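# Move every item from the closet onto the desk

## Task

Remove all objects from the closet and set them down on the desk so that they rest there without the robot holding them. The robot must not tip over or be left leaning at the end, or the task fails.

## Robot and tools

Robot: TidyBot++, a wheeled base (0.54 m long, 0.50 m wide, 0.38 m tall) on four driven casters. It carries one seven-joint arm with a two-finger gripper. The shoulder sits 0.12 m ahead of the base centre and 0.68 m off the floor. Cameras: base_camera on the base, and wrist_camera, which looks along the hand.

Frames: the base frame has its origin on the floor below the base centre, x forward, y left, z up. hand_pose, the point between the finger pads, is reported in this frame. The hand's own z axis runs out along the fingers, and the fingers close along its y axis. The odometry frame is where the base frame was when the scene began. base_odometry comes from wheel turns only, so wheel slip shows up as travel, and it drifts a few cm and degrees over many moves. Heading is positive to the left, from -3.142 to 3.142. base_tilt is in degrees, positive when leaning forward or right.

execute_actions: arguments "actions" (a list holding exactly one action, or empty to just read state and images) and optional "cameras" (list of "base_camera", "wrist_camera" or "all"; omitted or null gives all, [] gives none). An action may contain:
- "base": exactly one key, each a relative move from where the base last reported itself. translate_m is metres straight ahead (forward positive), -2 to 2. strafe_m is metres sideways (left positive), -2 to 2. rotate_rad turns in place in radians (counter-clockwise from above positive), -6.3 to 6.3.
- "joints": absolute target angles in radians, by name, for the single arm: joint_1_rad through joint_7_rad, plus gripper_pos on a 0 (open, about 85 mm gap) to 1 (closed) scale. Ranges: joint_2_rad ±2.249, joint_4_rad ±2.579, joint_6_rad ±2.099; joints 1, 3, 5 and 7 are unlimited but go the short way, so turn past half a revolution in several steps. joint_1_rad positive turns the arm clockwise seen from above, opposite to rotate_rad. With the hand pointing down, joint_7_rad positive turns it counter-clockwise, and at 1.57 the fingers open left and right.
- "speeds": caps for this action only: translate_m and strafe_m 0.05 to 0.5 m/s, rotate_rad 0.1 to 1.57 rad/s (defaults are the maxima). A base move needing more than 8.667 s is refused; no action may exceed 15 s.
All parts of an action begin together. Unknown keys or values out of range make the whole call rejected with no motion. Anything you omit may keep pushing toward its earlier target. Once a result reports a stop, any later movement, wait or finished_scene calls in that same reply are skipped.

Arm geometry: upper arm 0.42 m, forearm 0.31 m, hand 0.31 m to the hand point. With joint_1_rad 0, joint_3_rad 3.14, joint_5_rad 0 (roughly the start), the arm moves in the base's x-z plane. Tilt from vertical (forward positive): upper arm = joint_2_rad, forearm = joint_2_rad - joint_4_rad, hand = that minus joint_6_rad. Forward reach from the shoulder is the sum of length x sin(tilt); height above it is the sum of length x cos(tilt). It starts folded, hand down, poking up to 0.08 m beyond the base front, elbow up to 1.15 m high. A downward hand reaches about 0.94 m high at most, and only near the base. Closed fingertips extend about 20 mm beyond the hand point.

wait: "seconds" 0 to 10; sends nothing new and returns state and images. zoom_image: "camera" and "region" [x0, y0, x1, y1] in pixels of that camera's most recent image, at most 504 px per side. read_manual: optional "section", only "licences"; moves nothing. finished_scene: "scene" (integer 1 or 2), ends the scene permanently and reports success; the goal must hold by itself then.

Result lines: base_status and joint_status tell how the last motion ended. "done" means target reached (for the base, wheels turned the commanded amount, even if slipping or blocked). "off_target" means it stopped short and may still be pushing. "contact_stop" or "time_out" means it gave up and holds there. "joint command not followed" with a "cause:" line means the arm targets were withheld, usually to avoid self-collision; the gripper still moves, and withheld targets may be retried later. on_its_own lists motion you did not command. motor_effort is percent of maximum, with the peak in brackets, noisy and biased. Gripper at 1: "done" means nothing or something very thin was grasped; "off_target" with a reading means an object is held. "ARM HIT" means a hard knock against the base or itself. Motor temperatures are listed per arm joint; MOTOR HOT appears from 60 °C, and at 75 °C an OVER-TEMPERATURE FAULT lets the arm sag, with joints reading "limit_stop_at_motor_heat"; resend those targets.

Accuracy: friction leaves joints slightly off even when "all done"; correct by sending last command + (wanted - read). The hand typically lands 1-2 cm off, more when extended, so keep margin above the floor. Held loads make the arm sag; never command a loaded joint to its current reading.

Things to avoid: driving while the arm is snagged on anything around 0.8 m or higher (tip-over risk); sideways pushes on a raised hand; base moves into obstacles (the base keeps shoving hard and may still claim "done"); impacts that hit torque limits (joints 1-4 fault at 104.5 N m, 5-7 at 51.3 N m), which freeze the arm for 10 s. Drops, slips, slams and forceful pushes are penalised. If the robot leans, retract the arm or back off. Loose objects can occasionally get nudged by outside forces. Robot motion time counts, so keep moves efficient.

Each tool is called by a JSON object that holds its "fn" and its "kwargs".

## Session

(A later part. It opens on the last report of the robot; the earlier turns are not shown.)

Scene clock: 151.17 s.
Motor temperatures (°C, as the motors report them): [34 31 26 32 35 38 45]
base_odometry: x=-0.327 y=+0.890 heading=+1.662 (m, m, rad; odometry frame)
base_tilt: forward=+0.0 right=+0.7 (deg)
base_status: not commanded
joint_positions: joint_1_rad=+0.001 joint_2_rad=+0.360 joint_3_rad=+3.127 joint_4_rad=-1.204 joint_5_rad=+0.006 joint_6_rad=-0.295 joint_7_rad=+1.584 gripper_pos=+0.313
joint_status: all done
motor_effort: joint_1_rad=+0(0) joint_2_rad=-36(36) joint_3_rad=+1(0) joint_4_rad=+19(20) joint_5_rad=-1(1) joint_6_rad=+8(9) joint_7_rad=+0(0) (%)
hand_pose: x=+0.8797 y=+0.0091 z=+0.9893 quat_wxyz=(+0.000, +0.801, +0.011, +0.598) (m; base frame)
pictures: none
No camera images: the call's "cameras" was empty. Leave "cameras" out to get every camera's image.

{"fn": "execute_actions", "kwargs": {"actions": [{"joints":{"gripper_pos":0}}], "cameras": []}}

{"fn": "execute_actions", "kwargs": {"actions": [{"base":{"translate_m":-0.5},"joints":{"joint_2_rad":0.3}}], "cameras": ["wrist_camera"]}}

{"fn": "execute_actions", "kwargs": {"actions": [{"base":{"rotate_rad":3.12},"joints":{"joint_2_rad":0.29,"joint_4_rad":-0.38,"joint_6_rad":-1.11}}], "cameras": []}}

{"fn": "execute_actions", "kwargs": {"actions": [{"base":{"strafe_m":0.58}}], "cameras": []}}

{"fn": "execute_actions", "kwargs": {"actions": [{"base":{"translate_m":1.3}}]}}

Scene clock: 162.40 s.
Motor temperatures (°C, as the motors report them): [34 31 26 32 35 38 45]
base_odometry: x=-0.327 y=+0.890 heading=+1.662 (m, m, rad; odometry frame)
base_tilt: forward=+0.0 right=+0.7 (deg)
base_status: not commanded
joint_positions: joint_1_rad=+0.001 joint_2_rad=+0.363 joint_3_rad=+3.127 joint_4_rad=-1.204 joint_5_rad=+0.006 joint_6_rad=-0.295 joint_7_rad=+1.584 gripper_pos=+0.000
joint_status: all done
motor_effort: joint_1_rad=+1(0) joint_2_rad=-37(39) joint_3_rad=+0(0) joint_4_rad=+19(20) joint_5_rad=-1(1) joint_6_rad=+8(9) joint_7_rad=+1(1) (%)
hand_pose: x=+0.8808 y=+0.0091 z=+0.9866 quat_wxyz=(+0.000, +0.802, +0.011, +0.597) (m; base frame)
pictures: none
No camera images: the call's "cameras" was empty. Leave "cameras" out to get every camera's image.

Scene clock: 164.93 s.
Motor temperatures (°C, as the motors report them): [34 31 26 32 35 38 45]
base_odometry: x=-0.280 y=+0.392 heading=+1.663 (m, m, rad; odometry frame)
base_tilt: forward=-0.1 right=+0.7 (deg)
base_status: done
joint_positions: joint_1_rad=+0.001 joint_2_rad=+0.306 joint_3_rad=+3.127 joint_4_rad=-1.204 joint_5_rad=+0.006 joint_6_rad=-0.295 joint_7_rad=+1.584 gripper_pos=+0.000
joint_status: all done
motor_effort: joint_1_rad=+0(6) joint_2_rad=-34(42) joint_3_rad=+0(3) joint_4_rad=+19(21) joint_5_rad=-1(1) joint_6_rad=+8(9) joint_7_rad=+0(0) (%)
hand_pose: x=+0.8622 y=+0.0091 z=+1.0295 quat_wxyz=(+0.001, +0.785, +0.011, +0.619) (m; base frame)
pictures: wrist_camera
Images, in order (width x height): wrist_camera 644x476.

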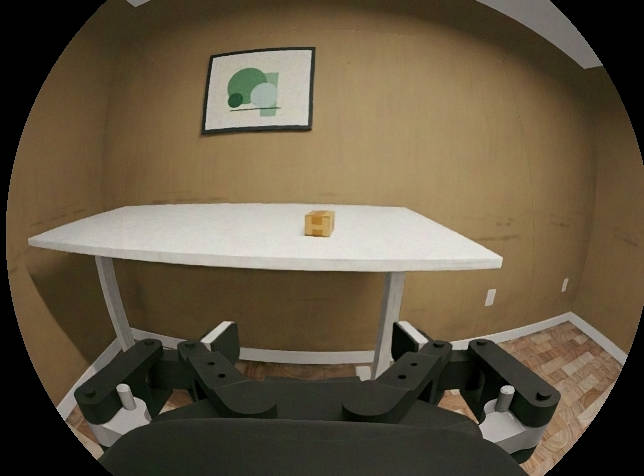

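Scene clock: 168.27 s.
Motor temperatures (°C, as the motors report them): [34 31 26 32 35 38 45]
base_odometry: x=-0.280 y=+0.393 heading=-1.501 (m, m, rad; odometry frame)
base_tilt: forward=+0.0 right=+0.7 (deg)
base_status: done
joint_positions: joint_1_rad=-0.002 joint_2_rad=+0.306 joint_3_rad=+3.129 joint_4_rad=-0.403 joint_5_rad=+0.006 joint_6_rad=-1.066 joint_7_rad=+1.584 gripper_pos=+0.000
joint_status: all done
motor_effort: joint_1_rad=+0(3) joint_2_rad=-29(40) joint_3_rad=+0(3) joint_4_rad=+14(21) joint_5_rad=-1(0) joint_6_rad=+8(9) joint_7_rad=+0(0) (%)
hand_pose: x=+0.7552 y=+0.0066 z=+1.2584 quat_wxyz=(+0.001, +0.776, +0.009, +0.631) (m; base frame)
pictures: none
No camera images: the call's "cameras" was empty. Leave "cameras" out to get every camera's image.

Scene clock: 170.80 s.
Motor temperatures (°C, as the motors report them): [34 31 26 32 35 38 45]
base_odometry: x=+0.298 y=+0.434 heading=-1.499 (m, m, rad; odometry frame)
base_tilt: forward=-0.1 right=+0.7 (deg)
base_status: done
joint_positions: joint_1_rad=-0.001 joint_2_rad=+0.306 joint_3_rad=+3.129 joint_4_rad=-0.402 joint_5_rad=+0.006 joint_6_rad=-1.067 joint_7_rad=+1.584 gripper_pos=+0.000
joint_status: not commanded
motor_effort: joint_1_rad=+0(3) joint_2_rad=-29(31) joint_3_rad=+1(1) joint_4_rad=+14(15) joint_5_rad=-1(2) joint_6_rad=+8(9) joint_7_rad=+0(1) (%)
hand_pose: x=+0.7551 y=+0.0059 z=+1.2584 quat_wxyz=(+0.001, +0.776, +0.008, +0.631) (m; base frame)
pictures: none
No camera images: the call's "cameras" was empty. Leave "cameras" out to get every camera's image.

Scene clock: 174.77 s.
Motor temperatures (°C, as the motors report them): [34 31 26 32 35 38 45]
base_odometry: x=+0.392 y=-0.862 heading=-1.499 (m, m, rad; odometry frame)
base_tilt: forward=-0.1 right=+0.7 (deg)
base_status: done
joint_positions: joint_1_rad=-0.001 joint_2_rad=+0.287 joint_3_rad=+3.129 joint_4_rad=-0.396 joint_5_rad=+0.006 joint_6_rad=-1.084 joint_7_rad=+1.584 gripper_pos=+0.000
joint_status: not commanded
motor_effort: joint_1_rad=+0(2) joint_2_rad=-28(34) joint_3_rad=+0(0) joint_4_rad=+14(16) joint_5_rad=-1(0) joint_6_rad=+9(15) joint_7_rad=+1(2) (%)
hand_pose: x=+0.7415 y=+0.0059 z=+1.2686 quat_wxyz=(+0.001, +0.773, +0.008, +0.634) (m; base frame)
pictures: base_camera, wrist_camera
Images, in order (width x height): base_camera 644x364, wrist_camera 644x476.

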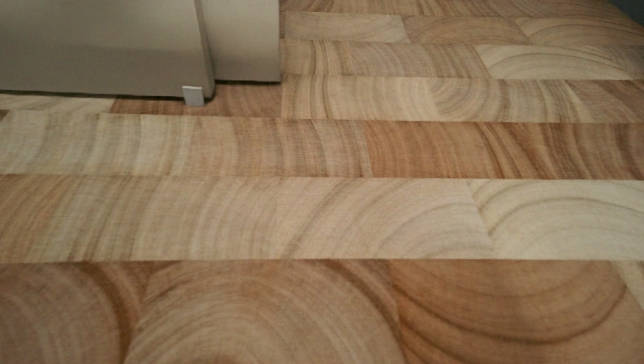

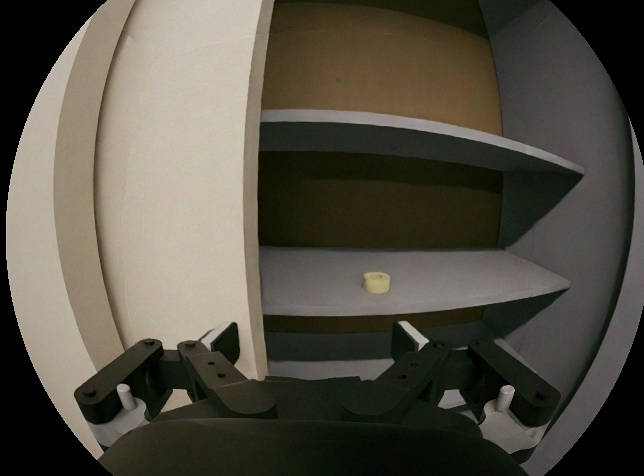

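{"fn": "execute_actions", "kwargs": {"actions": [{"base":{"translate_m":-0.03}}], "cameras": []}}

{"fn": "execute_actions", "kwargs": {"actions": [{"base":{"strafe_m":-0.105}}], "cameras": []}}

{"fn": "execute_actions", "kwargs": {"actions": [{"base":{"translate_m":0.25},"speeds":{"translate_m":0.15},"joints":{"joint_2_rad":0.36}}], "cameras": ["wrist_camera"]}}

Scene clock: 183.73 s.
Motor temperatures (°C, as the motors report them): [34 31 26 32 35 38 45]
base_odometry: x=+0.389 y=-0.832 heading=-1.499 (m, m, rad; odometry frame)
base_tilt: forward=-0.1 right=+0.7 (deg)
base_status: done
joint_positions: joint_1_rad=-0.001 joint_2_rad=+0.283 joint_3_rad=+3.129 joint_4_rad=-0.394 joint_5_rad=+0.006 joint_6_rad=-1.084 joint_7_rad=+1.584 gripper_pos=+0.000
joint_status: not commanded
motor_effort: joint_1_rad=+0(1) joint_2_rad=-28(33) joint_3_rad=+0(0) joint_4_rad=+14(16) joint_5_rad=-1(1) joint_6_rad=+8(9) joint_7_rad=+0(0) (%)
hand_pose: x=+0.7390 y=+0.0059 z=+1.2719 quat_wxyz=(+0.002, +0.771, +0.008, +0.637) (m; base frame)
pictures: none
No camera images: the call's "cameras" was empty. Leave "cameras" out to get every camera's image.

Scene clock: 185.03 s.
Motor temperatures (°C, as the motors report them): [34 31 26 32 35 38 45]
base_odometry: x=+0.285 y=-0.840 heading=-1.499 (m, m, rad; odometry frame)
base_tilt: forward=-0.1 right=+0.7 (deg)
base_status: done
joint_positions: joint_1_rad=+0.003 joint_2_rad=+0.283 joint_3_rad=+3.129 joint_4_rad=-0.394 joint_5_rad=+0.006 joint_6_rad=-1.084 joint_7_rad=+1.584 gripper_pos=+0.000
joint_status: not commanded
motor_effort: joint_1_rad=-1(3) joint_2_rad=-28(30) joint_3_rad=+0(1) joint_4_rad=+14(15) joint_5_rad=-1(2) joint_6_rad=+9(9) joint_7_rad=+1(0) (%)
hand_pose: x=+0.7391 y=+0.0033 z=+1.2719 quat_wxyz=(+0.003, +0.771, +0.007, +0.637) (m; base frame)
pictures: none
No camera images: the call's "cameras" was empty. Leave "cameras" out to get every camera's image.

Scene clock: 187.37 s.
Motor temperatures (°C, as the motors report them): [34 31 26 32 35 38 45]
base_odometry: x=+0.302 y=-1.090 heading=-1.499 (m, m, rad; odometry frame)
base_tilt: forward=+0.0 right=+0.6 (deg)
base_status: done
joint_positions: joint_1_rad=+0.003 joint_2_rad=+0.354 joint_3_rad=+3.129 joint_4_rad=-0.391 joint_5_rad=+0.006 joint_6_rad=-1.084 joint_7_rad=+1.584 gripper_pos=+0.000
joint_status: all done
motor_effort: joint_1_rad=+0(0) joint_2_rad=-31(35) joint_3_rad=+0(0) joint_4_rad=+15(16) joint_5_rad=-1(1) joint_6_rad=+8(9) joint_7_rad=+0(0) (%)
hand_pose: x=+0.7790 y=+0.0031 z=+1.2279 quat_wxyz=(+0.003, +0.792, +0.007, +0.610) (m; base frame)
pictures: wrist_camera
Images, in order (width x height): wrist_camera 644x476.

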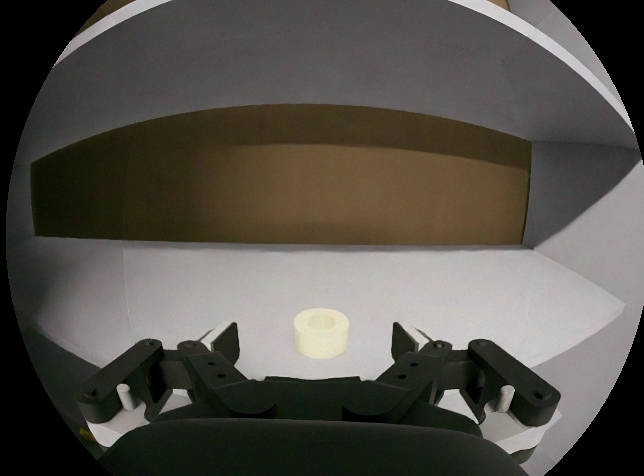

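{"fn": "execute_actions", "kwargs": {"actions": [{"joints":{"joint_2_rad":0.455,"joint_6_rad":-1.05}}], "cameras": ["wrist_camera"]}}

{"fn": "execute_actions", "kwargs": {"actions": [{"base":{"translate_m":0.06},"speeds":{"translate_m":0.06}}], "cameras": ["wrist_camera"]}}

Scene clock: 194.77 s.
Motor temperatures (°C, as the motors report them): [34 31 26 32 35 38 45]
base_odometry: x=+0.302 y=-1.090 heading=-1.499 (m, m, rad; odometry frame)
base_tilt: forward=-0.1 right=+0.6 (deg)
base_status: not commanded
joint_positions: joint_1_rad=+0.003 joint_2_rad=+0.444 joint_3_rad=+3.129 joint_4_rad=-0.390 joint_5_rad=+0.006 joint_6_rad=-1.080 joint_7_rad=+1.584 gripper_pos=+0.000
joint_status: all done
motor_effort: joint_1_rad=+0(0) joint_2_rad=-36(39) joint_3_rad=+0(0) joint_4_rad=+15(17) joint_5_rad=-1(0) joint_6_rad=+8(8) joint_7_rad=+0(1) (%)
hand_pose: x=+0.8253 y=+0.0030 z=+1.1687 quat_wxyz=(+0.002, +0.817, +0.007, +0.576) (m; base frame)
pictures: wrist_camera
Images, in order (width x height): wrist_camera 644x476.

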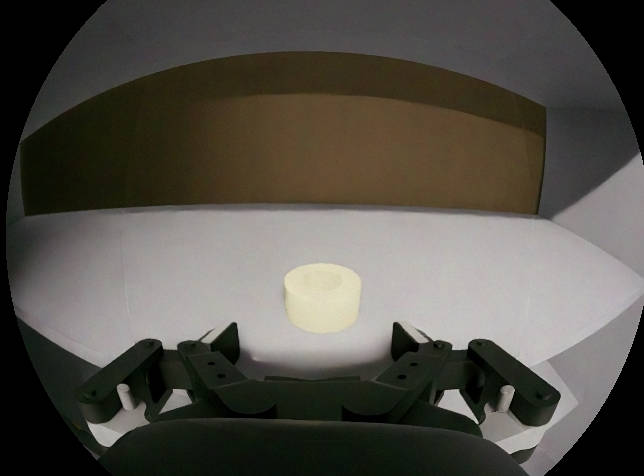

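Scene clock: 196.27 s.
Motor temperatures (°C, as the motors report them): [34 31 26 32 35 38 45]
base_odometry: x=+0.306 y=-1.150 heading=-1.500 (m, m, rad; odometry frame)
base_tilt: forward=+0.0 right=+0.6 (deg)
base_status: done
joint_positions: joint_1_rad=+0.003 joint_2_rad=+0.444 joint_3_rad=+3.129 joint_4_rad=-0.390 joint_5_rad=+0.006 joint_6_rad=-1.080 joint_7_rad=+1.584 gripper_pos=+0.000
joint_status: not commanded
motor_effort: joint_1_rad=-1(2) joint_2_rad=-35(38) joint_3_rad=+0(1) joint_4_rad=+15(16) joint_5_rad=-1(2) joint_6_rad=+8(8) joint_7_rad=+0(0) (%)
hand_pose: x=+0.8256 y=+0.0030 z=+1.1684 quat_wxyz=(+0.002, +0.817, +0.007, +0.576) (m; base frame)
pictures: wrist_camera
Images, in order (width x height): wrist_camera 644x476.

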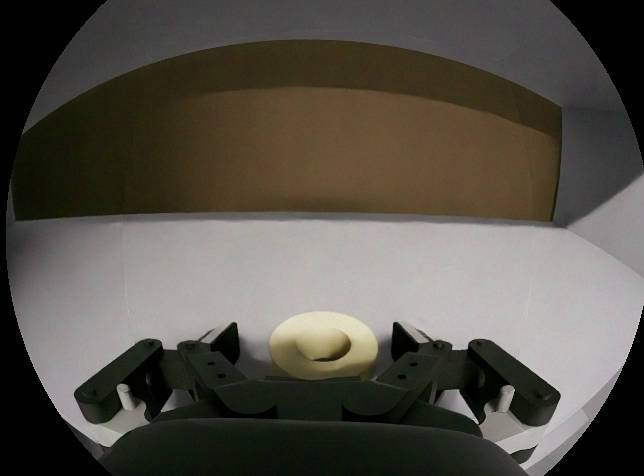

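{"fn": "execute_actions", "kwargs": {"actions": [{"joints":{"gripper_pos":1}}], "cameras": []}}

{"fn": "execute_actions", "kwargs": {"actions": [{"joints":{"joint_2_rad":0.39}}], "cameras": []}}

{"fn": "execute_actions", "kwargs": {"actions": [{"base":{"translate_m":-0.6}}], "cameras": []}}

{"fn": "execute_actions", "kwargs": {"actions": [{"base":{"rotate_rad":3.14},"joints":{"joint_2_rad":0.15,"joint_4_rad":-1.2,"joint_6_rad":-0.52}}], "cameras": []}}

{"fn": "execute_actions", "kwargs": {"actions": [{"base":{"strafe_m":0.71}}], "cameras": []}}

{"fn": "execute_actions", "kwargs": {"actions": [{"base":{"translate_m":1.48}}], "cameras": ["wrist_camera"]}}

{"fn": "execute_actions", "kwargs": {"actions": [{"joints":{"joint_2_rad":0.35,"joint_6_rad":-0.33}}], "cameras": ["wrist_camera"]}}

{"fn": "execute_actions", "kwargs": {"actions": [{"joints":{"joint_2_rad":0.40,"joint_6_rad":-0.28}}], "cameras": []}}

Scene clock: 211.97 s.
Motor temperatures (°C, as the motors report them): [34 31 26 32 35 38 45]
base_odometry: x=+0.306 y=-1.150 heading=-1.500 (m, m, rad; odometry frame)
base_tilt: forward=-0.1 right=+0.7 (deg)
base_status: not commanded
joint_positions: joint_1_rad=+0.003 joint_2_rad=+0.444 joint_3_rad=+3.129 joint_4_rad=-0.385 joint_5_rad=+0.006 joint_6_rad=-1.077 joint_7_rad=+1.584 gripper_pos=+0.483
joint_status: gripper_pos off_target (ended at +0.483, target +1.000)
motor_effort: joint_1_rad=+1(2) joint_2_rad=-31(36) joint_3_rad=+0(1) joint_4_rad=+13(15) joint_5_rad=-1(0) joint_6_rad=+6(8) joint_7_rad=+0(1) (%)
hand_pose: x=+0.8254 y=+0.0030 z=+1.1715 quat_wxyz=(+0.002, +0.815, +0.007, +0.579) (m; base frame)
pictures: none
No camera images: the call's "cameras" was empty. Leave "cameras" out to get every camera's image.

Scene clock: 212.97 s.
Motor temperatures (°C, as the motors report them): [34 31 26 32 35 38 45]
base_odometry: x=+0.306 y=-1.150 heading=-1.500 (m, m, rad; odometry frame)
base_tilt: forward=+0.0 right=+0.7 (deg)
base_status: not commanded
joint_positions: joint_1_rad=+0.003 joint_2_rad=+0.414 joint_3_rad=+3.129 joint_4_rad=-0.385 joint_5_rad=+0.006 joint_6_rad=-1.077 joint_7_rad=+1.584 gripper_pos=+0.483
joint_status: all done
motor_effort: joint_1_rad=+0(1) joint_2_rad=-35(38) joint_3_rad=+0(0) joint_4_rad=+16(16) joint_5_rad=-1(1) joint_6_rad=+9(9) joint_7_rad=+1(0) (%)
hand_pose: x=+0.8101 y=+0.0030 z=+1.1928 quat_wxyz=(+0.002, +0.806, +0.007, +0.591) (m; base frame)
pictures: none
No camera images: the call's "cameras" was empty. Leave "cameras" out to get every camera's image.

Scene clock: 215.63 s.
Motor temperatures (°C, as the motors report them): [34 31 26 32 35 38 45]
base_odometry: x=+0.263 y=-0.551 heading=-1.499 (m, m, rad; odometry frame)
base_tilt: forward=-0.1 right=+0.7 (deg)
base_status: done
joint_positions: joint_1_rad=+0.002 joint_2_rad=+0.397 joint_3_rad=+3.129 joint_4_rad=-0.385 joint_5_rad=+0.006 joint_6_rad=-1.077 joint_7_rad=+1.584 gripper_pos=+0.483
joint_status: not commanded
motor_effort: joint_1_rad=+0(4) joint_2_rad=-33(42) joint_3_rad=+0(0) joint_4_rad=+15(17) joint_5_rad=-1(0) joint_6_rad=+9(9) joint_7_rad=+0(1) (%)
hand_pose: x=+0.8015 y=+0.0034 z=+1.2043 quat_wxyz=(+0.002, +0.801, +0.007, +0.598) (m; base frame)
pictures: none
No camera images: the call's "cameras" was empty. Leave "cameras" out to get every camera's image.

Scene clock: 219.00 s.
Motor temperatures (°C, as the motors report them): [34 31 26 32 35 38 45]
base_odometry: x=+0.263 y=-0.551 heading=+1.640 (m, m, rad; odometry frame)
base_tilt: forward=-0.1 right=+0.6 (deg)
base_status: done
joint_positions: joint_1_rad=-0.004 joint_2_rad=+0.178 joint_3_rad=+3.129 joint_4_rad=-1.181 joint_5_rad=+0.006 joint_6_rad=-0.560 joint_7_rad=+1.584 gripper_pos=+0.483
joint_status: all done
motor_effort: joint_1_rad=+1(4) joint_2_rad=-30(40) joint_3_rad=+1(3) joint_4_rad=+19(19) joint_5_rad=-1(2) joint_6_rad=+8(9) joint_7_rad=+0(0) (%)
hand_pose: x=+0.7932 y=+0.0105 z=+1.0554 quat_wxyz=(+0.001, +0.819, +0.013, +0.574) (m; base frame)
pictures: none
No camera images: the call's "cameras" was empty. Leave "cameras" out to get every camera's image.

Scene clock: 221.80 s.
Motor temperatures (°C, as the motors report them): [34 31 26 32 35 38 45]
base_odometry: x=-0.445 y=-0.602 heading=+1.642 (m, m, rad; odometry frame)
base_tilt: forward=-0.1 right=+0.7 (deg)
base_status: done
joint_positions: joint_1_rad=-0.002 joint_2_rad=+0.178 joint_3_rad=+3.129 joint_4_rad=-1.181 joint_5_rad=+0.006 joint_6_rad=-0.560 joint_7_rad=+1.584 gripper_pos=+0.483
joint_status: not commanded
motor_effort: joint_1_rad=+0(4) joint_2_rad=-29(31) joint_3_rad=+1(2) joint_4_rad=+19(20) joint_5_rad=-1(1) joint_6_rad=+8(9) joint_7_rad=+0(1) (%)
hand_pose: x=+0.7932 y=+0.0096 z=+1.0555 quat_wxyz=(+0.001, +0.819, +0.012, +0.574) (m; base frame)
pictures: none
No camera images: the call's "cameras" was empty. Leave "cameras" out to get every camera's image.

Scene clock: 226.13 s.
Motor temperatures (°C, as the motors report them): [34 31 26 32 35 38 45]
base_odometry: x=-0.550 y=+0.874 heading=+1.642 (m, m, rad; odometry frame)
base_tilt: forward=-0.1 right=+0.6 (deg)
base_status: done
joint_positions: joint_1_rad=-0.002 joint_2_rad=+0.164 joint_3_rad=+3.129 joint_4_rad=-1.184 joint_5_rad=+0.006 joint_6_rad=-0.559 joint_7_rad=+1.584 gripper_pos=+0.483
joint_status: not commanded
motor_effort: joint_1_rad=+0(2) joint_2_rad=-30(34) joint_3_rad=+0(1) joint_4_rad=+19(20) joint_5_rad=-1(1) joint_6_rad=+8(9) joint_7_rad=+0(1) (%)
hand_pose: x=+0.7880 y=+0.0096 z=+1.0637 quat_wxyz=(+0.001, +0.815, +0.012, +0.579) (m; base frame)
pictures: wrist_camera
Images, in order (width x height): wrist_camera 644x476.

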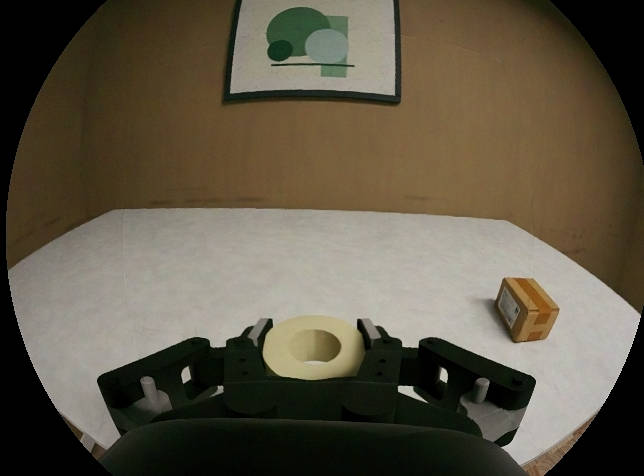

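Scene clock: 227.40 s.
Motor temperatures (°C, as the motors report them): [34 31 26 32 35 38 45]
base_odometry: x=-0.550 y=+0.874 heading=+1.642 (m, m, rad; odometry frame)
base_tilt: forward=-0.1 right=+0.7 (deg)
base_status: not commanded
joint_positions: joint_1_rad=-0.002 joint_2_rad=+0.352 joint_3_rad=+3.129 joint_4_rad=-1.190 joint_5_rad=+0.006 joint_6_rad=-0.372 joint_7_rad=+1.584 gripper_pos=+0.483
joint_status: all done
motor_effort: joint_1_rad=+0(1) joint_2_rad=-37(43) joint_3_rad=+0(0) joint_4_rad=+20(21) joint_5_rad=-1(1) joint_6_rad=+8(9) joint_7_rad=+0(1) (%)
hand_pose: x=+0.8711 y=+0.0102 z=+0.9812 quat_wxyz=(+0.000, +0.817, +0.012, +0.576) (m; base frame)
pictures: wrist_camera
Images, in order (width x height): wrist_camera 644x476.

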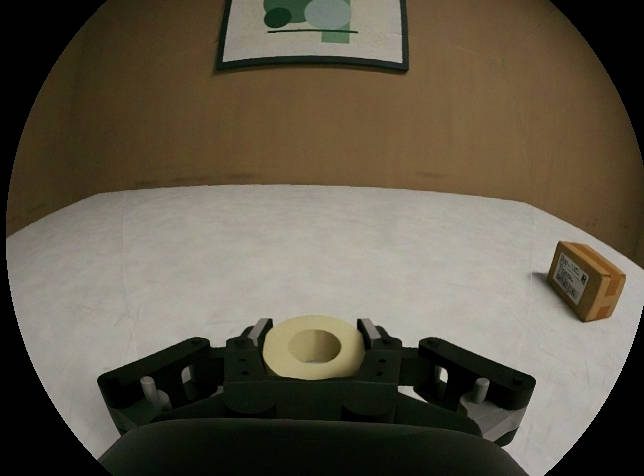

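Scene clock: 228.13 s.
Motor temperatures (°C, as the motors report them): [34 31 26 32 35 38 45]
base_odometry: x=-0.550 y=+0.874 heading=+1.642 (m, m, rad; odometry frame)
base_tilt: forward=-0.1 right=+0.7 (deg)
base_status: not commanded
joint_positions: joint_1_rad=-0.002 joint_2_rad=+0.373 joint_3_rad=+3.129 joint_4_rad=-1.190 joint_5_rad=+0.006 joint_6_rad=-0.317 joint_7_rad=+1.584 gripper_pos=+0.483
joint_status: all done
motor_effort: joint_1_rad=+0(0) joint_2_rad=-36(39) joint_3_rad=+0(0) joint_4_rad=+19(20) joint_5_rad=-1(1) joint_6_rad=+8(9) joint_7_rad=+0(0) (%)
hand_pose: x=+0.8831 y=+0.0103 z=+0.9812 quat_wxyz=(+0.000, +0.808, +0.011, +0.590) (m; base frame)
pictures: none
No camera images: the call's "cameras" was empty. Leave "cameras" out to get every camera's image.

{"fn": "execute_actions", "kwargs": {"actions": [{"joints":{"gripper_pos":0}}], "cameras": []}}

{"fn": "execute_actions", "kwargs": {"actions": [{"base":{"translate_m":-0.6},"joints":{"joint_2_rad":0.32}}], "cameras": ["wrist_camera"]}}

{"fn": "execute_actions", "kwargs": {"actions": [{"base":{"rotate_rad":-3.14}}], "cameras": []}}

{"fn": "execute_actions", "kwargs": {"actions": [{"base":{"strafe_m":0.58},"joints":{"joint_2_rad":0.755,"joint_4_rad":-1.99,"joint_6_rad":0.88}}], "cameras": []}}

{"fn": "execute_actions", "kwargs": {"actions": [{"base":{"translate_m":1.2}}]}}

Scene clock: 240.40 s.
Motor temperatures (°C, as the motors report them): [34 31 26 32 35 38 45]
base_odometry: x=-0.550 y=+0.874 heading=+1.642 (m, m, rad; odometry frame)
base_tilt: forward=-0.1 right=+0.6 (deg)
base_status: not commanded
joint_positions: joint_1_rad=-0.002 joint_2_rad=+0.374 joint_3_rad=+3.129 joint_4_rad=-1.190 joint_5_rad=+0.006 joint_6_rad=-0.317 joint_7_rad=+1.584 gripper_pos=+0.000
joint_status: all done
motor_effort: joint_1_rad=+0(1) joint_2_rad=-37(37) joint_3_rad=+0(0) joint_4_rad=+19(19) joint_5_rad=-1(1) joint_6_rad=+8(9) joint_7_rad=+0(0) (%)
hand_pose: x=+0.8832 y=+0.0103 z=+0.9810 quat_wxyz=(+0.000, +0.808, +0.011, +0.590) (m; base frame)
pictures: none
No camera images: the call's "cameras" was empty. Leave "cameras" out to get every camera's image.

Scene clock: 243.13 s.
Motor temperatures (°C, as the motors report them): [34 31 26 32 35 38 45]
base_odometry: x=-0.507 y=+0.276 heading=+1.643 (m, m, rad; odometry frame)
base_tilt: forward=-0.1 right=+0.7 (deg)
base_status: done
joint_positions: joint_1_rad=-0.002 joint_2_rad=+0.327 joint_3_rad=+3.129 joint_4_rad=-1.190 joint_5_rad=+0.006 joint_6_rad=-0.316 joint_7_rad=+1.584 gripper_pos=+0.000
joint_status: all done
motor_effort: joint_1_rad=+0(5) joint_2_rad=-35(43) joint_3_rad=+0(3) joint_4_rad=+19(20) joint_5_rad=-1(1) joint_6_rad=+8(9) joint_7_rad=+0(0) (%)
hand_pose: x=+0.8684 y=+0.0100 z=+1.0164 quat_wxyz=(+0.000, +0.793, +0.011, +0.608) (m; base frame)
pictures: wrist_camera
Images, in order (width x height): wrist_camera 644x476.

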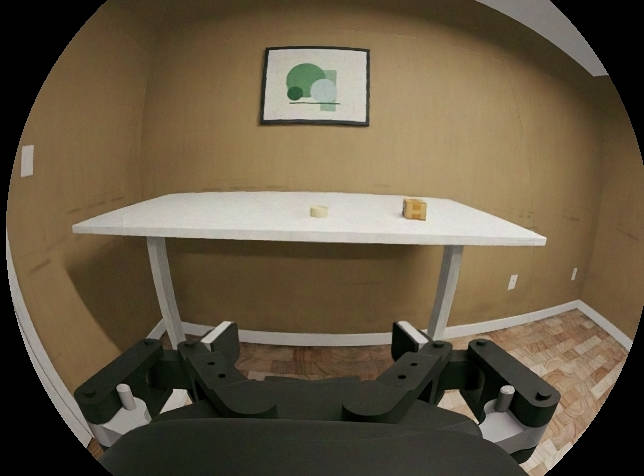

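Scene clock: 246.60 s.
Motor temperatures (°C, as the motors report them): [34 31 26 32 35 38 45]
base_odometry: x=-0.507 y=+0.276 heading=-1.497 (m, m, rad; odometry frame)
base_tilt: forward=+0.0 right=+0.6 (deg)
base_status: done
joint_positions: joint_1_rad=+0.005 joint_2_rad=+0.327 joint_3_rad=+3.130 joint_4_rad=-1.190 joint_5_rad=+0.006 joint_6_rad=-0.316 joint_7_rad=+1.584 gripper_pos=+0.000
joint_status: not commanded
motor_effort: joint_1_rad=+1(5) joint_2_rad=-36(41) joint_3_rad=+0(3) joint_4_rad=+19(20) joint_5_rad=-1(1) joint_6_rad=+8(9) joint_7_rad=+0(0) (%)
hand_pose: x=+0.8685 y=+0.0042 z=+1.0164 quat_wxyz=(+0.003, +0.794, +0.008, +0.608) (m; base frame)
pictures: none
No camera images: the call's "cameras" was empty. Leave "cameras" out to get every camera's image.

Scene clock: 249.13 s.
Motor temperatures (°C, as the motors report them): [34 31 26 32 35 38 45]
base_odometry: x=+0.072 y=+0.318 heading=-1.498 (m, m, rad; odometry frame)
base_tilt: forward=-0.1 right=+0.6 (deg)
base_status: done
joint_positions: joint_1_rad=+0.002 joint_2_rad=+0.729 joint_3_rad=+3.130 joint_4_rad=-1.969 joint_5_rad=+0.006 joint_6_rad=+0.839 joint_7_rad=+1.584 gripper_pos=+0.000
joint_status: all done
motor_effort: joint_1_rad=+1(4) joint_2_rad=-39(46) joint_3_rad=-1(2) joint_4_rad=+10(20) joint_5_rad=-1(1) joint_6_rad=+8(9) joint_7_rad=+0(0) (%)
hand_pose: x=+0.8326 y=+0.0081 z=+0.6234 quat_wxyz=(-0.002, +0.801, +0.009, +0.598) (m; base frame)
pictures: none
No camera images: the call's "cameras" was empty. Leave "cameras" out to get every camera's image.

Scene clock: 252.90 s.
Motor temperatures (°C, as the motors report them): [34 31 26 32 35 38 45]
base_odometry: x=+0.160 y=-0.879 heading=-1.497 (m, m, rad; odometry frame)
base_tilt: forward=-0.1 right=+0.6 (deg)
base_status: done
joint_positions: joint_1_rad=+0.002 joint_2_rad=+0.732 joint_3_rad=+3.130 joint_4_rad=-1.974 joint_5_rad=+0.006 joint_6_rad=+0.840 joint_7_rad=+1.584 gripper_pos=+0.000
joint_status: not commanded
motor_effort: joint_1_rad=+0(1) joint_2_rad=-39(41) joint_3_rad=+0(1) joint_4_rad=+10(12) joint_5_rad=-1(1) joint_6_rad=+8(9) joint_7_rad=+1(0) (%)
hand_pose: x=+0.8304 y=+0.0081 z=+0.6192 quat_wxyz=(-0.002, +0.803, +0.009, +0.595) (m; base frame)
pictures: base_camera, wrist_camera
Images, in order (width x height): base_camera 644x364, wrist_camera 644x476.

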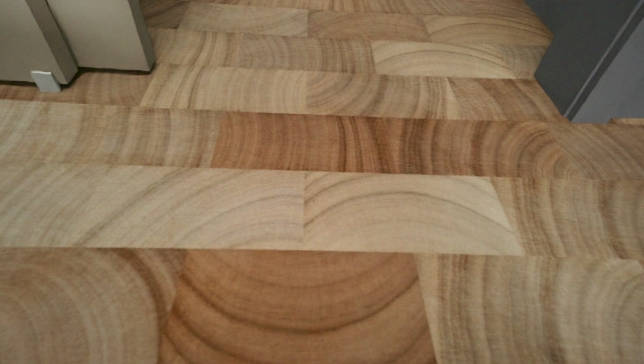

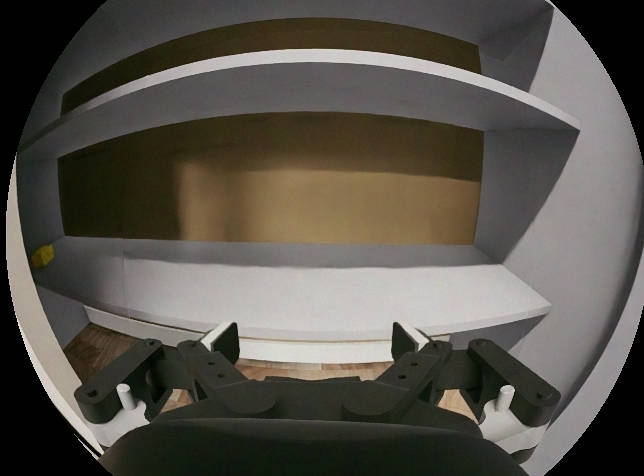

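{"fn": "execute_actions", "kwargs": {"actions": [{"base":{"translate_m":-0.1},"joints":{"joint_2_rad":-0.2,"joint_3_rad":3.14,"joint_4_rad":-1.88,"joint_6_rad":0.05,"joint_7_rad":0.0,"gripper_pos":1}}], "cameras": []}}

{"fn": "execute_actions", "kwargs": {"actions": [{"base":{"rotate_rad":-0.05}}], "cameras": []}}

{"fn": "execute_actions", "kwargs": {"actions": [{"base":{"strafe_m":0.33}}]}}

Scene clock: 262.60 s.
Motor temperatures (°C, as the motors report them): [34 31 26 32 35 38 45]
base_odometry: x=+0.153 y=-0.780 heading=-1.497 (m, m, rad; odometry frame)
base_tilt: forward=-0.1 right=+0.6 (deg)
base_status: done
joint_positions: joint_1_rad=+0.002 joint_2_rad=-0.186 joint_3_rad=+3.130 joint_4_rad=-1.900 joint_5_rad=+0.006 joint_6_rad=+0.093 joint_7_rad=+0.033 gripper_pos=+0.999
joint_status: all done
motor_effort: joint_1_rad=+0(2) joint_2_rad=-15(43) joint_3_rad=+1(0) joint_4_rad=+19(20) joint_5_rad=-1(1) joint_6_rad=+9(9) joint_7_rad=+1(1) (%)
hand_pose: x=+0.6630 y=+0.0075 z=+1.0346 quat_wxyz=(-0.480, +0.525, -0.499, +0.495) (m; base frame)
pictures: none
No camera images: the call's "cameras" was empty. Leave "cameras" out to get every camera's image.

Scene clock: 263.27 s.
Motor temperatures (°C, as the motors report them): [34 31 26 32 35 38 45]
base_odometry: x=+0.153 y=-0.780 heading=-1.547 (m, m, rad; odometry frame)
base_tilt: forward=-0.1 right=+0.6 (deg)
base_status: done
joint_positions: joint_1_rad=+0.002 joint_2_rad=-0.186 joint_3_rad=+3.138 joint_4_rad=-1.900 joint_5_rad=+0.006 joint_6_rad=+0.092 joint_7_rad=+0.033 gripper_pos=+0.999
joint_status: not commanded
motor_effort: joint_1_rad=+0(2) joint_2_rad=-17(18) joint_3_rad=+1(3) joint_4_rad=+19(20) joint_5_rad=-1(1) joint_6_rad=+9(9) joint_7_rad=+0(1) (%)
hand_pose: x=+0.6632 y=+0.0027 z=+1.0345 quat_wxyz=(-0.478, +0.523, -0.502, +0.496) (m; base frame)
pictures: none
No camera images: the call's "cameras" was empty. Leave "cameras" out to get every camera's image.

Scene clock: 265.27 s.
Motor temperatures (°C, as the motors report them): [34 31 26 32 35 38 45]
base_odometry: x=+0.483 y=-0.772 heading=-1.547 (m, m, rad; odometry frame)
base_tilt: forward=+0.0 right=+0.7 (deg)
base_status: done
joint_positions: joint_1_rad=+0.002 joint_2_rad=-0.186 joint_3_rad=+3.137 joint_4_rad=-1.900 joint_5_rad=+0.006 joint_6_rad=+0.092 joint_7_rad=+0.033 gripper_pos=+0.999
joint_status: not commanded
motor_effort: joint_1_rad=-1(3) joint_2_rad=-16(17) joint_3_rad=+1(4) joint_4_rad=+19(19) joint_5_rad=-1(1) joint_6_rad=+9(9) joint_7_rad=+0(0) (%)
hand_pose: x=+0.6631 y=+0.0030 z=+1.0344 quat_wxyz=(-0.478, +0.523, -0.502, +0.496) (m; base frame)
pictures: base_camera, wrist_camera
Images, in order (width x height): base_camera 644x364, wrist_camera 644x476.

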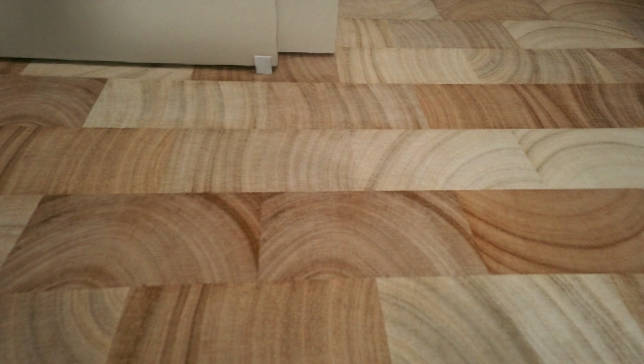

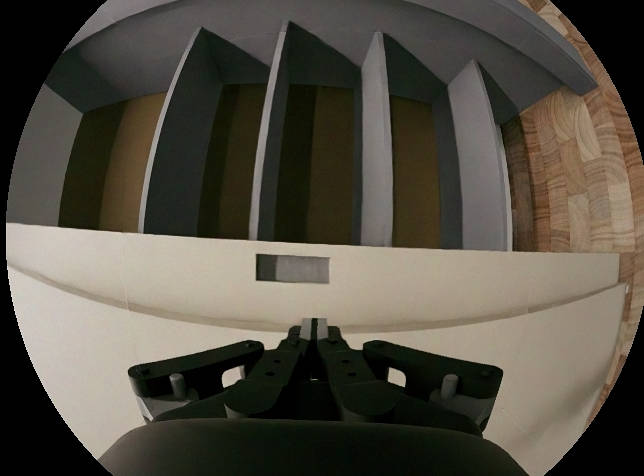

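{"fn": "execute_actions", "kwargs": {"actions": [{"base":{"strafe_m":-0.012},"speeds":{"strafe_m":0.05},"joints":{"joint_6_rad":0.18}}], "cameras": []}}

{"fn": "execute_actions", "kwargs": {"actions": [{"base":{"translate_m":0.13},"speeds":{"translate_m":0.1}}], "cameras": ["wrist_camera"]}}

Scene clock: 270.80 s.
Motor temperatures (°C, as the motors report them): [34 31 26 32 35 38 45]
base_odometry: x=+0.471 y=-0.772 heading=-1.547 (m, m, rad; odometry frame)
base_tilt: forward=-0.1 right=+0.7 (deg)
base_status: done
joint_positions: joint_1_rad=+0.002 joint_2_rad=-0.186 joint_3_rad=+3.138 joint_4_rad=-1.897 joint_5_rad=+0.006 joint_6_rad=+0.144 joint_7_rad=+0.033 gripper_pos=+0.999
joint_status: all done
motor_effort: joint_1_rad=+0(1) joint_2_rad=-17(18) joint_3_rad=+0(3) joint_4_rad=+19(20) joint_5_rad=-1(1) joint_6_rad=+9(9) joint_7_rad=+1(0) (%)
hand_pose: x=+0.6637 y=+0.0029 z=+1.0527 quat_wxyz=(-0.492, +0.509, -0.488, +0.510) (m; base frame)
pictures: none
No camera images: the call's "cameras" was empty. Leave "cameras" out to get every camera's image.

Scene clock: 272.67 s.
Motor temperatures (°C, as the motors report them): [34 31 26 32 35 38 45]
base_odometry: x=+0.474 y=-0.902 heading=-1.547 (m, m, rad; odometry frame)
base_tilt: forward=+0.0 right=+0.7 (deg)
base_status: done
joint_positions: joint_1_rad=+0.002 joint_2_rad=-0.189 joint_3_rad=+3.138 joint_4_rad=-1.896 joint_5_rad=+0.006 joint_6_rad=+0.144 joint_7_rad=+0.033 gripper_pos=+0.999
joint_status: not commanded
motor_effort: joint_1_rad=+0(1) joint_2_rad=-15(19) joint_3_rad=+1(1) joint_4_rad=+19(21) joint_5_rad=-1(1) joint_6_rad=+9(10) joint_7_rad=+1(1) (%)
hand_pose: x=+0.6627 y=+0.0029 z=+1.0546 quat_wxyz=(-0.493, +0.509, -0.488, +0.511) (m; base frame)
pictures: wrist_camera
Images, in order (width x height): wrist_camera 644x476.

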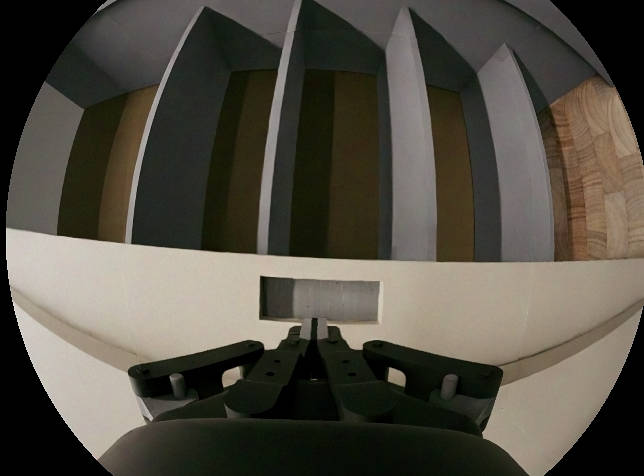

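{"fn": "execute_actions", "kwargs": {"actions": [{"base":{"strafe_m":-0.017},"speeds":{"strafe_m":0.05}}]}}

{"fn": "execute_actions", "kwargs": {"actions": [{"base":{"translate_m":0.055},"speeds":{"translate_m":0.05}}]}}

Scene clock: 291.50 s.
Motor temperatures (°C, as the motors report them): [34 31 26 32 35 38 45]
base_odometry: x=+0.458 y=-0.903 heading=-1.547 (m, m, rad; odometry frame)
base_tilt: forward=+0.0 right=+0.7 (deg)
base_status: done
joint_positions: joint_1_rad=+0.002 joint_2_rad=-0.189 joint_3_rad=+3.138 joint_4_rad=-1.896 joint_5_rad=+0.006 joint_6_rad=+0.144 joint_7_rad=+0.033 gripper_pos=+0.999
joint_status: not commanded
motor_effort: joint_1_rad=+0(2) joint_2_rad=-16(18) joint_3_rad=+0(3) joint_4_rad=+20(20) joint_5_rad=-1(1) joint_6_rad=+9(9) joint_7_rad=-1(1) (%)
hand_pose: x=+0.6627 y=+0.0029 z=+1.0546 quat_wxyz=(-0.493, +0.509, -0.487, +0.511) (m; base frame)
pictures: base_camera, wrist_camera
Images, in order (width x height): base_camera 644x364, wrist_camera 644x476.

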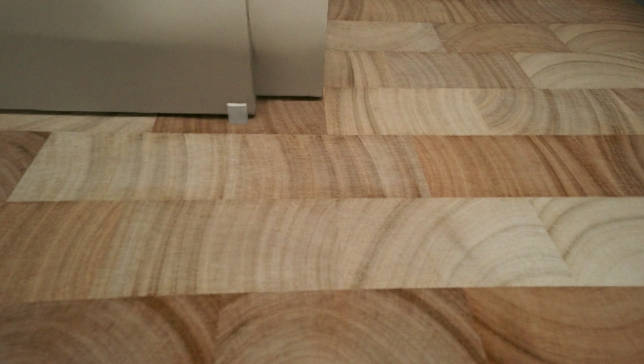

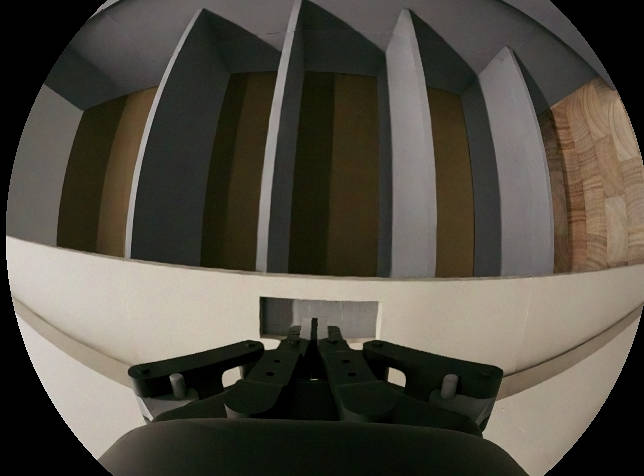

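Scene clock: 293.17 s.
Motor temperatures (°C, as the motors report them): [34 31 26 32 35 38 45]
base_odometry: x=+0.459 y=-0.958 heading=-1.547 (m, m, rad; odometry frame)
base_tilt: forward=-0.1 right=+0.6 (deg)
base_status: done
joint_positions: joint_1_rad=+0.001 joint_2_rad=-0.200 joint_3_rad=+3.137 joint_4_rad=-1.897 joint_5_rad=+0.006 joint_6_rad=+0.144 joint_7_rad=+0.033 gripper_pos=+0.999
joint_status: not commanded
motor_effort: joint_1_rad=+1(3) joint_2_rad=-15(18) joint_3_rad=+2(3) joint_4_rad=+20(29) joint_5_rad=-1(1) joint_6_rad=+9(16) joint_7_rad=+0(0) (%)
hand_pose: x=+0.6584 y=+0.0035 z=+1.0601 quat_wxyz=(-0.495, +0.506, -0.485, +0.513) (m; base frame)
pictures: base_camera, wrist_camera
Images, in order (width x height): base_camera 644x364, wrist_camera 644x476.

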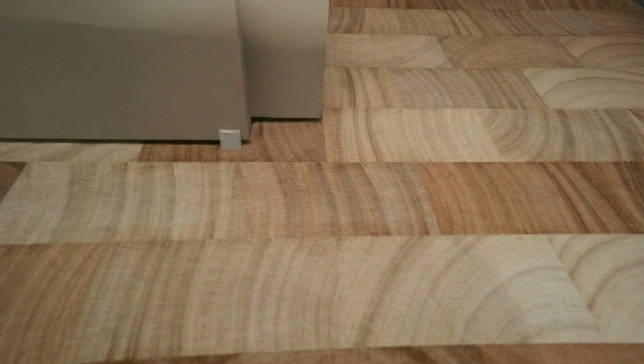

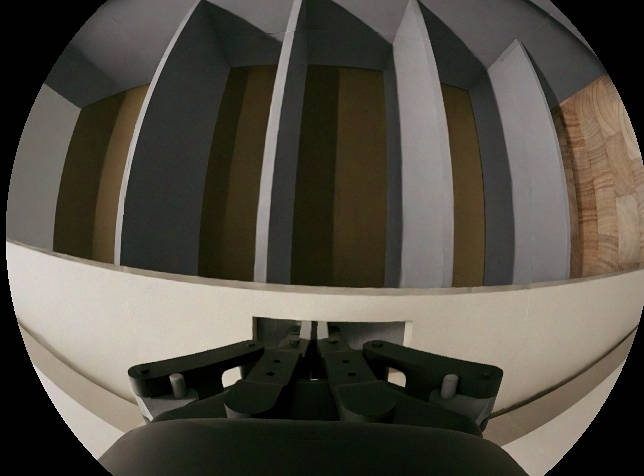

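{"fn": "execute_actions", "kwargs": {"actions": [{"base":{"translate_m":-0.015},"speeds":{"translate_m":0.05}}], "cameras": []}}

{"fn": "execute_actions", "kwargs": {"actions": [{"base":{"strafe_m":0.012},"speeds":{"strafe_m":0.05}}], "cameras": []}}

{"fn": "execute_actions", "kwargs": {"actions": [{"base":{"translate_m":0.028},"speeds":{"translate_m":0.05}}], "cameras": ["wrist_camera"]}}

{"fn": "execute_actions", "kwargs": {"actions": [{"base":{"strafe_m":-0.66},"speeds":{"strafe_m":0.12}}]}}

Scene clock: 302.37 s.
Motor temperatures (°C, as the motors report them): [34 31 26 32 35 38 45]
base_odometry: x=+0.458 y=-0.943 heading=-1.547 (m, m, rad; odometry frame)
base_tilt: forward=-0.1 right=+0.6 (deg)
base_status: done
joint_positions: joint_1_rad=+0.001 joint_2_rad=-0.200 joint_3_rad=+3.137 joint_4_rad=-1.896 joint_5_rad=+0.006 joint_6_rad=+0.144 joint_7_rad=+0.033 gripper_pos=+0.999
joint_status: not commanded
motor_effort: joint_1_rad=+0(3) joint_2_rad=-15(20) joint_3_rad=+1(3) joint_4_rad=+20(21) joint_5_rad=-1(1) joint_6_rad=+9(10) joint_7_rad=+1(0) (%)
hand_pose: x=+0.6585 y=+0.0035 z=+1.0607 quat_wxyz=(-0.496, +0.506, -0.484, +0.514) (m; base frame)
pictures: none
No camera images: the call's "cameras" was empty. Leave "cameras" out to get every camera's image.

Scene clock: 303.07 s.
Motor temperatures (°C, as the motors report them): [34 31 26 32 35 38 45]
base_odometry: x=+0.470 y=-0.943 heading=-1.547 (m, m, rad; odometry frame)
base_tilt: forward=-0.1 right=+0.6 (deg)
base_status: done
joint_positions: joint_1_rad=+0.001 joint_2_rad=-0.200 joint_3_rad=+3.138 joint_4_rad=-1.896 joint_5_rad=+0.006 joint_6_rad=+0.144 joint_7_rad=+0.033 gripper_pos=+0.999
joint_status: not commanded
motor_effort: joint_1_rad=+1(1) joint_2_rad=-16(18) joint_3_rad=+1(2) joint_4_rad=+20(20) joint_5_rad=-1(1) joint_6_rad=+9(9) joint_7_rad=+0(1) (%)
hand_pose: x=+0.6585 y=+0.0034 z=+1.0607 quat_wxyz=(-0.496, +0.506, -0.484, +0.514) (m; base frame)
pictures: none
No camera images: the call's "cameras" was empty. Leave "cameras" out to get every camera's image.

Scene clock: 304.03 s.
Motor temperatures (°C, as the motors report them): [34 31 26 32 35 38 45]
base_odometry: x=+0.471 y=-0.971 heading=-1.547 (m, m, rad; odometry frame)
base_tilt: forward=-0.1 right=+0.7 (deg)
base_status: done
joint_positions: joint_1_rad=+0.002 joint_2_rad=-0.232 joint_3_rad=+3.139 joint_4_rad=-1.918 joint_5_rad=+0.006 joint_6_rad=+0.144 joint_7_rad=+0.033 gripper_pos=+0.999
joint_status: not commanded
motor_effort: joint_1_rad=-3(3) joint_2_rad=-8(16) joint_3_rad=-2(3) joint_4_rad=+27(30) joint_5_rad=+0(1) joint_6_rad=+14(17) joint_7_rad=+0(1) (%)
hand_pose: x=+0.6458 y=+0.0024 z=+1.0638 quat_wxyz=(-0.497, +0.503, -0.483, +0.516) (m; base frame)
pictures: wrist_camera
Images, in order (width x height): wrist_camera 644x476.

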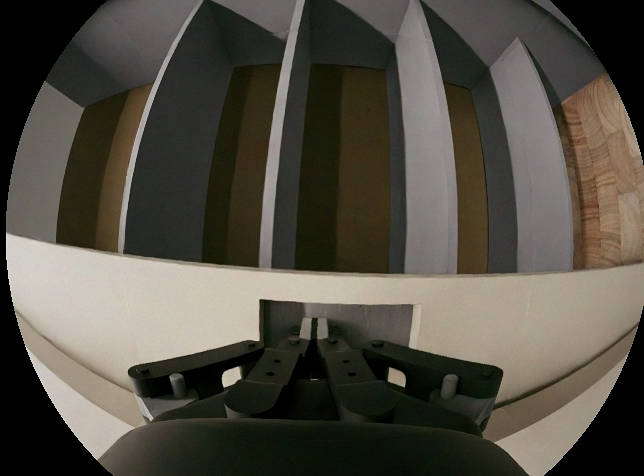

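Scene clock: 310.13 s.
Motor temperatures (°C, as the motors report them): [34 31 26 32 35 38 45]
base_odometry: x=-0.189 y=-0.986 heading=-1.547 (m, m, rad; odometry frame)
base_tilt: forward=-0.1 right=+0.7 (deg)
base_status: done
joint_positions: joint_1_rad=-0.014 joint_2_rad=-0.223 joint_3_rad=+3.129 joint_4_rad=-1.901 joint_5_rad=+0.006 joint_6_rad=+0.144 joint_7_rad=+0.033 gripper_pos=+0.999
joint_status: not commanded
motor_effort: joint_1_rad=+0(8) joint_2_rad=-15(17) joint_3_rad=+1(9) joint_4_rad=+19(26) joint_5_rad=-1(2) joint_6_rad=+9(14) joint_7_rad=+0(1) (%)
hand_pose: x=+0.6493 y=+0.0164 z=+1.0700 quat_wxyz=(-0.505, +0.507, -0.474, +0.513) (m; base frame)
pictures: base_camera, wrist_camera
Images, in order (width x height): base_camera 644x364, wrist_camera 644x476.

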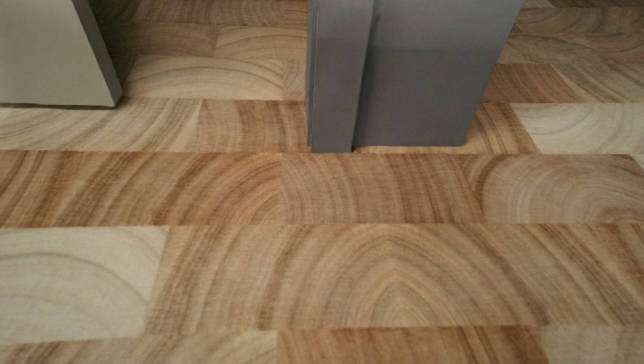

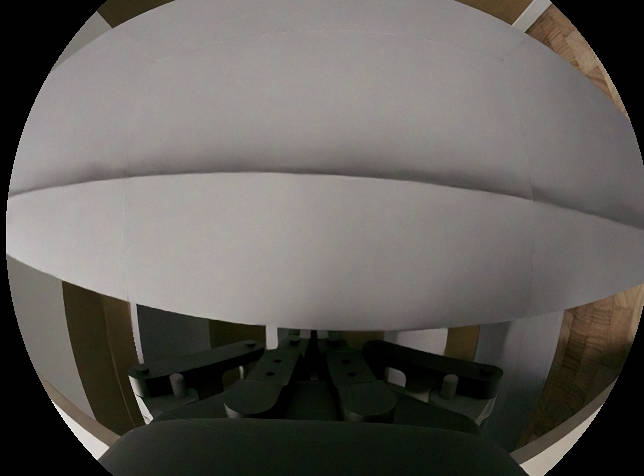

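{"fn": "execute_actions", "kwargs": {"actions": [{"base":{"translate_m":-0.12}}], "cameras": []}}

{"fn": "execute_actions", "kwargs": {"actions": [{"base":{"strafe_m":1.3},"joints":{"joint_1_rad":0,"joint_2_rad":-0.2,"joint_3_rad":3.14,"joint_4_rad":-1.88}}]}}

Scene clock: 322.60 s.
Motor temperatures (°C, as the motors report them): [34 31 26 32 35 38 45]
base_odometry: x=-0.192 y=-0.866 heading=-1.547 (m, m, rad; odometry frame)
base_tilt: forward=-0.1 right=+0.7 (deg)
base_status: done
joint_positions: joint_1_rad=-0.014 joint_2_rad=-0.214 joint_3_rad=+3.129 joint_4_rad=-1.899 joint_5_rad=+0.006 joint_6_rad=+0.144 joint_7_rad=+0.033 gripper_pos=+0.999
joint_status: not commanded
motor_effort: joint_1_rad=+0(1) joint_2_rad=-15(18) joint_3_rad=+1(1) joint_4_rad=+19(20) joint_5_rad=-1(1) joint_6_rad=+9(9) joint_7_rad=+0(0) (%)
hand_pose: x=+0.6526 y=+0.0164 z=+1.0664 quat_wxyz=(-0.504, +0.509, -0.475, +0.511) (m; base frame)
pictures: none
No camera images: the call's "cameras" was empty. Leave "cameras" out to get every camera's image.

Scene clock: 326.57 s.
Motor temperatures (°C, as the motors report them): [34 31 26 32 35 38 45]
base_odometry: x=+1.108 y=-0.834 heading=-1.547 (m, m, rad; odometry frame)
base_tilt: forward=-0.1 right=+0.7 (deg)
base_status: done
joint_positions: joint_1_rad=-0.013 joint_2_rad=-0.214 joint_3_rad=+3.131 joint_4_rad=-1.899 joint_5_rad=+0.006 joint_6_rad=+0.144 joint_7_rad=+0.033 gripper_pos=+0.999
joint_status: all done
motor_effort: joint_1_rad=+0(0) joint_2_rad=-15(17) joint_3_rad=+0(3) joint_4_rad=+19(20) joint_5_rad=-1(1) joint_6_rad=+9(9) joint_7_rad=+1(0) (%)
hand_pose: x=+0.6527 y=+0.0149 z=+1.0667 quat_wxyz=(-0.503, +0.508, -0.476, +0.512) (m; base frame)
pictures: base_camera, wrist_camera
Images, in order (width x height): base_camera 644x364, wrist_camera 644x476.

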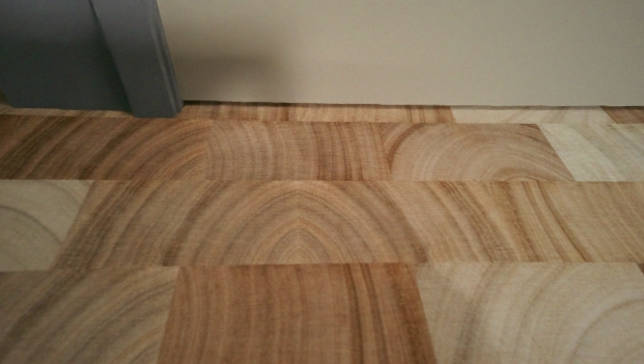

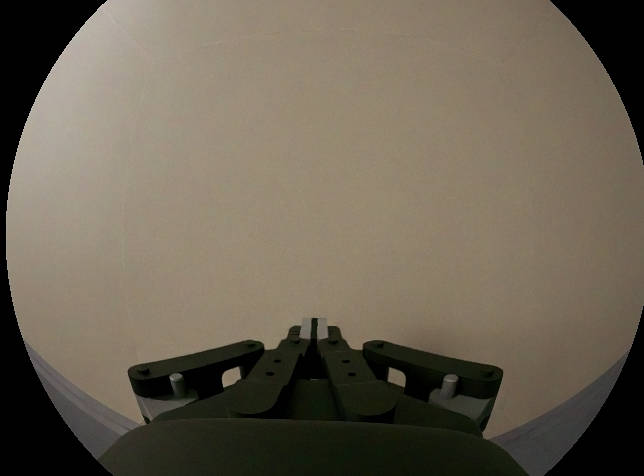

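{"fn": "execute_actions", "kwargs": {"actions": [{"base":{"strafe_m":0.17}}]}}

Scene clock: 329.73 s.
Motor temperatures (°C, as the motors report them): [34 31 26 32 35 38 45]
base_odometry: x=+1.278 y=-0.830 heading=-1.546 (m, m, rad; odometry frame)
base_tilt: forward=-0.1 right=+0.7 (deg)
base_status: done
joint_positions: joint_1_rad=+0.004 joint_2_rad=-0.214 joint_3_rad=+3.146 joint_4_rad=-1.899 joint_5_rad=+0.006 joint_6_rad=+0.144 joint_7_rad=+0.033 gripper_pos=+0.999
joint_status: not commanded
motor_effort: joint_1_rad=-2(5) joint_2_rad=-15(16) joint_3_rad=-1(4) joint_4_rad=+20(20) joint_5_rad=-1(0) joint_6_rad=+9(9) joint_7_rad=+0(1) (%)
hand_pose: x=+0.6531 y=-0.0032 z=+1.0668 quat_wxyz=(-0.496, +0.500, -0.485, +0.519) (m; base frame)
pictures: base_camera, wrist_camera
Images, in order (width x height): base_camera 644x364, wrist_camera 644x476.

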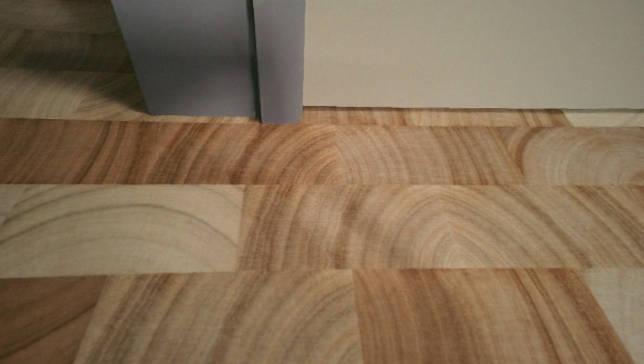

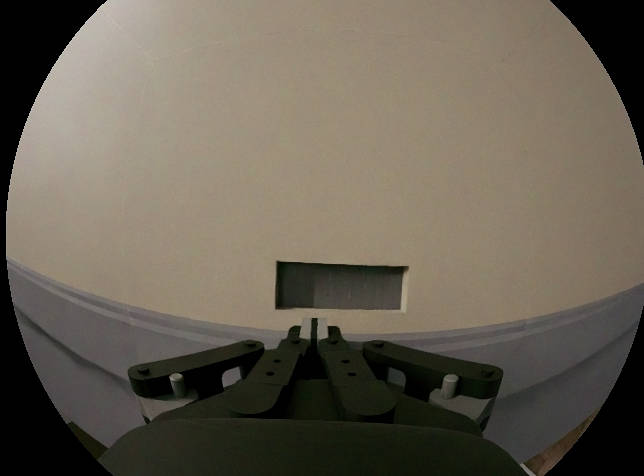

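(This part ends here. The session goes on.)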